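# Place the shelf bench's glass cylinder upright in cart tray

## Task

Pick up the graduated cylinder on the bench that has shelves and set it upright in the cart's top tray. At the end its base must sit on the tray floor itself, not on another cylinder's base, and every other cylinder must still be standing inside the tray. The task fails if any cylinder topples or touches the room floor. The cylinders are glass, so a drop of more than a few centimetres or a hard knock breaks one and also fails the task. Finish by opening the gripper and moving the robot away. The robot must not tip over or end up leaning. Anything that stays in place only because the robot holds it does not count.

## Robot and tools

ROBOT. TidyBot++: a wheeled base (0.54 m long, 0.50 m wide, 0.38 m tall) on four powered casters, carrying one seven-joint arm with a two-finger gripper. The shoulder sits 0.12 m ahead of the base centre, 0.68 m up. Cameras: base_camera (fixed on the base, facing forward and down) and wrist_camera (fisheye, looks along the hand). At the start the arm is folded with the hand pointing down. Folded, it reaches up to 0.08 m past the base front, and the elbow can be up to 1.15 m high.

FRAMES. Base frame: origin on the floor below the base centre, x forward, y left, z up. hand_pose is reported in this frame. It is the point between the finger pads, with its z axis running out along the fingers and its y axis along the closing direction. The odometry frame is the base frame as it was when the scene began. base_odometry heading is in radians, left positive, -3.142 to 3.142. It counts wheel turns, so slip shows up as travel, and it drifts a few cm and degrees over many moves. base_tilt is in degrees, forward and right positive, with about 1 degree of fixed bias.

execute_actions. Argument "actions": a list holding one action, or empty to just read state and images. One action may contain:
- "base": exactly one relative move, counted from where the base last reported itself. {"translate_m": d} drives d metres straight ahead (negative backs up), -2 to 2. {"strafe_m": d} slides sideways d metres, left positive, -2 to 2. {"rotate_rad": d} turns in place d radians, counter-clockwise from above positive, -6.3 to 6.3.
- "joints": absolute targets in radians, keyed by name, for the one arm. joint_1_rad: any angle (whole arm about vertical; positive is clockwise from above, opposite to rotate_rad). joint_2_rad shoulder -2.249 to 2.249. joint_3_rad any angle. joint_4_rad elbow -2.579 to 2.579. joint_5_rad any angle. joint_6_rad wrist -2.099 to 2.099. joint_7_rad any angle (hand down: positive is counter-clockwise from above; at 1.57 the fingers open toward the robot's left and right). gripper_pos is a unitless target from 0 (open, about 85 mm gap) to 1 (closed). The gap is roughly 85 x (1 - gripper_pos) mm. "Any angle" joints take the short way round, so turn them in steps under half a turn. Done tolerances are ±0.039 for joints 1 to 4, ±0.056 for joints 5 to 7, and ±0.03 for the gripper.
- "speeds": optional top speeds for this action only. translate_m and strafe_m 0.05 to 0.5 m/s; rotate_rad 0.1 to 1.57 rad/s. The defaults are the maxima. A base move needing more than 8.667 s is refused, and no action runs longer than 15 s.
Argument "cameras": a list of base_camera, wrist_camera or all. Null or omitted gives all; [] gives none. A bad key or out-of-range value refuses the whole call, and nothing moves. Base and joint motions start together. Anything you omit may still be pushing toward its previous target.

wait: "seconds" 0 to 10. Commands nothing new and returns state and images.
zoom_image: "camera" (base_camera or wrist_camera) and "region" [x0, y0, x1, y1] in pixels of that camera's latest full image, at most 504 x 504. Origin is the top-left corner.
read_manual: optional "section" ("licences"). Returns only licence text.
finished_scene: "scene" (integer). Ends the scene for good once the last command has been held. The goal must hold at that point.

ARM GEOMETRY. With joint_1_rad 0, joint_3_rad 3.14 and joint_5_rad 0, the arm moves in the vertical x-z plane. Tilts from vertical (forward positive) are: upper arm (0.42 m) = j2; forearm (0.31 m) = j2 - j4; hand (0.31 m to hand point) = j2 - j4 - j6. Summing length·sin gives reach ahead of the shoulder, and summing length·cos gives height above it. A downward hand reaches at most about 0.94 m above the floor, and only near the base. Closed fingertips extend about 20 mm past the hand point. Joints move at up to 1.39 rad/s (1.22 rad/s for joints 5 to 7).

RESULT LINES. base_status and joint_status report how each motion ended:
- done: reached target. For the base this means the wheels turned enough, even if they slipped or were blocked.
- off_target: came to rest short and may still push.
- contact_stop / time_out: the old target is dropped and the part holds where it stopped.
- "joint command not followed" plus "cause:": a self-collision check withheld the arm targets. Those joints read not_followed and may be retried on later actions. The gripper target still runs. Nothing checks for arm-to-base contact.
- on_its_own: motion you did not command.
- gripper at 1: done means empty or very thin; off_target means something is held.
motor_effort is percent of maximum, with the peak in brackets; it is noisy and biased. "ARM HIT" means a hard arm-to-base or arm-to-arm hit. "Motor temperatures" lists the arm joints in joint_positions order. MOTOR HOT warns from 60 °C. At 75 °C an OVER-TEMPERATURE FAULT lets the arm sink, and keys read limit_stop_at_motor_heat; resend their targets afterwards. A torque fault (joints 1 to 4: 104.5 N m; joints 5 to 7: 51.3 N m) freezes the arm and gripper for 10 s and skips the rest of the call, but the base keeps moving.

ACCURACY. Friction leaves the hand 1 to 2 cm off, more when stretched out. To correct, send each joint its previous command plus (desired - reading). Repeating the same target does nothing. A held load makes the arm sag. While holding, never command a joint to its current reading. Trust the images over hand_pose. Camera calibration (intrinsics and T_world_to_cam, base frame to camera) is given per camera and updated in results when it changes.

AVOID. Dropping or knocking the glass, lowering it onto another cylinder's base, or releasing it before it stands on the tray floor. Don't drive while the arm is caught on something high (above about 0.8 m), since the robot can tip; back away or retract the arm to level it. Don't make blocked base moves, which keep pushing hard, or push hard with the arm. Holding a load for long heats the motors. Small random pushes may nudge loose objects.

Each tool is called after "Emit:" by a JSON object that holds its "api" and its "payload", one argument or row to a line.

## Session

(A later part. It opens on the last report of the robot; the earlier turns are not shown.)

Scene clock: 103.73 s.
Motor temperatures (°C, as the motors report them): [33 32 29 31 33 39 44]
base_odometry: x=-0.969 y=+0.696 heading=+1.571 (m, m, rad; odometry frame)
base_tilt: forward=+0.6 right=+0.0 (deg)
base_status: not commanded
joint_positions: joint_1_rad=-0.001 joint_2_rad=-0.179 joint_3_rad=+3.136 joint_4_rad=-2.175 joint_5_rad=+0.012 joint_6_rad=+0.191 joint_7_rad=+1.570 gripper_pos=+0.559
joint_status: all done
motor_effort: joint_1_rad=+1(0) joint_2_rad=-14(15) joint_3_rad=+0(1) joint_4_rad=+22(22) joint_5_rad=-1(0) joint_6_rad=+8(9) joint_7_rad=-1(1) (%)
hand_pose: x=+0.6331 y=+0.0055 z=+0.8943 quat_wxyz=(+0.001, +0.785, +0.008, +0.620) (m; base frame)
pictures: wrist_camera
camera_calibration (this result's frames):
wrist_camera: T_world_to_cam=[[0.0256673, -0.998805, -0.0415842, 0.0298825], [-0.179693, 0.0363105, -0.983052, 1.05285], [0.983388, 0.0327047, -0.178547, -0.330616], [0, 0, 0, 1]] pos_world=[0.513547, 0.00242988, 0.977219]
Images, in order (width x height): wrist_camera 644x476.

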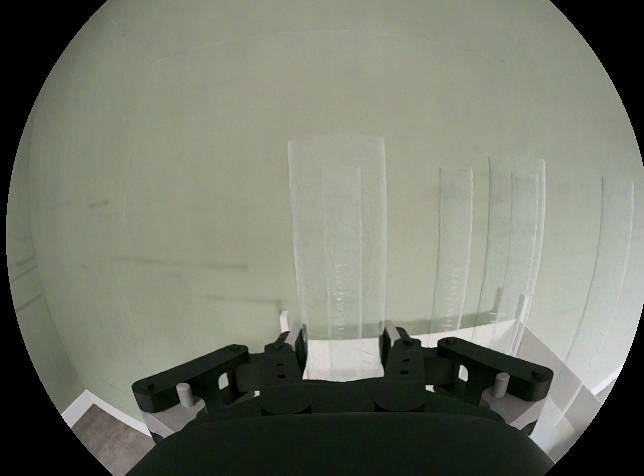

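Load shedding indicates touchdown. Release.

Emit:
{"api": "execute_actions", "payload": {
  "actions": [
    {"joints":{"gripper_pos":0.3}}
  ],
  "cameras": ["wrist_camera"]
}}

Scene clock: 105.40 s.
Motor temperatures (°C, as the motors report them): [33 32 29 31 33 39 44]
base_odometry: x=-0.969 y=+0.696 heading=+1.571 (m, m, rad; odometry frame)
base_tilt: forward=+0.5 right=+0.1 (deg)
base_status: not commanded
joint_positions: joint_1_rad=-0.001 joint_2_rad=-0.179 joint_3_rad=+3.136 joint_4_rad=-2.175 joint_5_rad=+0.012 joint_6_rad=+0.195 joint_7_rad=+1.570 gripper_pos=+0.300
joint_status: all done
motor_effort: joint_1_rad=+0(1) joint_2_rad=-13(14) joint_3_rad=-1(0) joint_4_rad=+21(22) joint_5_rad=+0(0) joint_6_rad=+7(9) joint_7_rad=-1(1) (%)
hand_pose: x=+0.6334 y=+0.0055 z=+0.8954 quat_wxyz=(+0.001, +0.783, +0.008, +0.621) (m; base frame)
pictures: wrist_camera
camera_calibration (this result's frames):
wrist_camera: T_world_to_cam=[[0.0258786, -0.998802, -0.0415275, 0.0297579], [-0.175836, 0.0363457, -0.983748, 1.05225], [0.984079, 0.0327601, -0.174685, -0.334576], [0, 0, 0, 1]] pos_world=[0.513503, 0.00243826, 0.977938]
Images, in order (width x height): wrist_camera 644x476.

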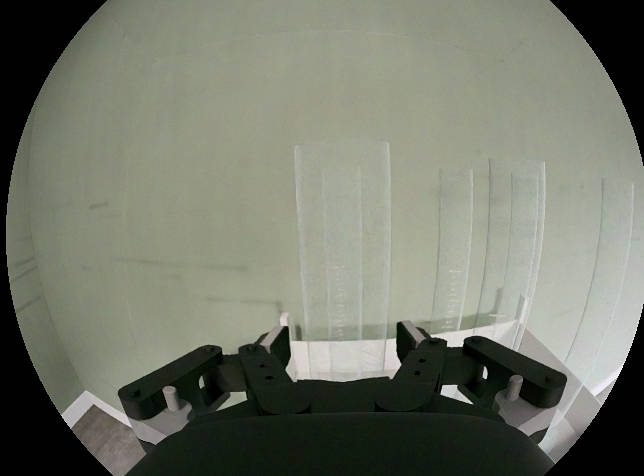

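Emit:
{"api": "execute_actions", "payload": {
  "actions": [
    {"base":{"translate_m":-0.4},"speeds":{"translate_m":0.25}}
  ],
  "cameras": []
}}

Emit:
{"api": "execute_actions", "payload": {
  "actions": [
    {"joints":{"joint_4_rad":-1.5,"joint_6_rad":-1.0}}
  ],
  "cameras": ["wrist_camera"]
}}

Emit:
{"api": "zoom_image", "payload": {
  "camera": "wrist_camera",
  "region": [260, 60, 530, 290]
}}

Scene clock: 110.37 s.
Motor temperatures (°C, as the motors report them): [33 32 29 31 33 39 44]
base_odometry: x=-0.969 y=+0.296 heading=+1.572 (m, m, rad; odometry frame)
base_tilt: forward=+0.5 right=+0.1 (deg)
base_status: done
joint_positions: joint_1_rad=-0.001 joint_2_rad=-0.186 joint_3_rad=+3.136 joint_4_rad=-2.175 joint_5_rad=+0.012 joint_6_rad=+0.197 joint_7_rad=+1.570 gripper_pos=+0.300
joint_status: not commanded
motor_effort: joint_1_rad=+0(1) joint_2_rad=-13(15) joint_3_rad=+0(2) joint_4_rad=+20(22) joint_5_rad=-1(2) joint_6_rad=+7(8) joint_7_rad=-1(1) (%)
hand_pose: x=+0.6322 y=+0.0059 z=+0.8994 quat_wxyz=(+0.001, +0.781, +0.008, +0.625) (m; base frame)
pictures: none
No camera images: the call's "cameras" was empty. Leave "cameras" out to get every camera's image.

Scene clock: 112.37 s.
Motor temperatures (°C, as the motors report them): [33 32 29 31 33 39 44]
base_odometry: x=-0.969 y=+0.296 heading=+1.572 (m, m, rad; odometry frame)
base_tilt: forward=+0.5 right=+0.1 (deg)
base_status: not commanded
joint_positions: joint_1_rad=-0.001 joint_2_rad=-0.186 joint_3_rad=+3.136 joint_4_rad=-1.525 joint_5_rad=+0.012 joint_6_rad=-0.973 joint_7_rad=+1.570 gripper_pos=+0.300
joint_status: all done
motor_effort: joint_1_rad=+0(1) joint_2_rad=-12(14) joint_3_rad=+0(0) joint_4_rad=+20(22) joint_5_rad=-1(1) joint_6_rad=+6(8) joint_7_rad=-1(1) (%)
hand_pose: x=+0.5768 y=+0.0016 z=+0.9574 quat_wxyz=(+0.005, +0.915, +0.004, +0.403) (m; base frame)
pictures: wrist_camera
camera_calibration (this result's frames):
wrist_camera: T_world_to_cam=[[-0.00960798, -0.999116, -0.0409244, 0.0497858], [-0.634468, 0.037724, -0.772028, 1.16523], [0.772889, 0.0185476, -0.63427, 0.293971], [0, 0, 0, 1]] pos_world=[0.512573, 0.000332185, 1.08808]
Images, in order (width x height): wrist_camera 644x476.

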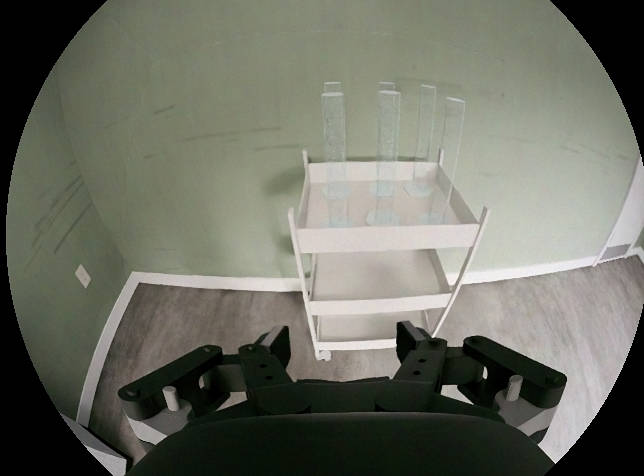

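Region (260, 60, 530, 290) of wrist_camera's 644x476 image, scaled by 1.867; it fills the top 429 rows of this view, and the rest is white.

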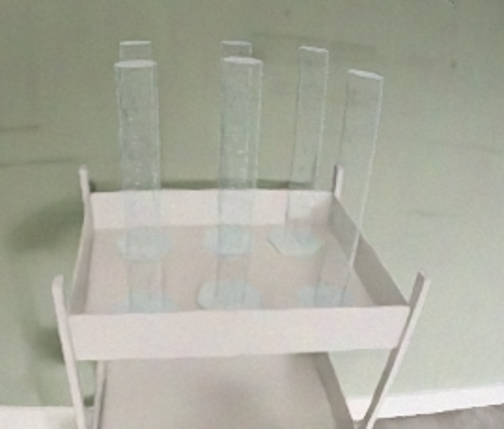

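Emit:
{"api": "finished_scene", "payload": {
  "scene": 2
}}

The scene is finished: the task was done.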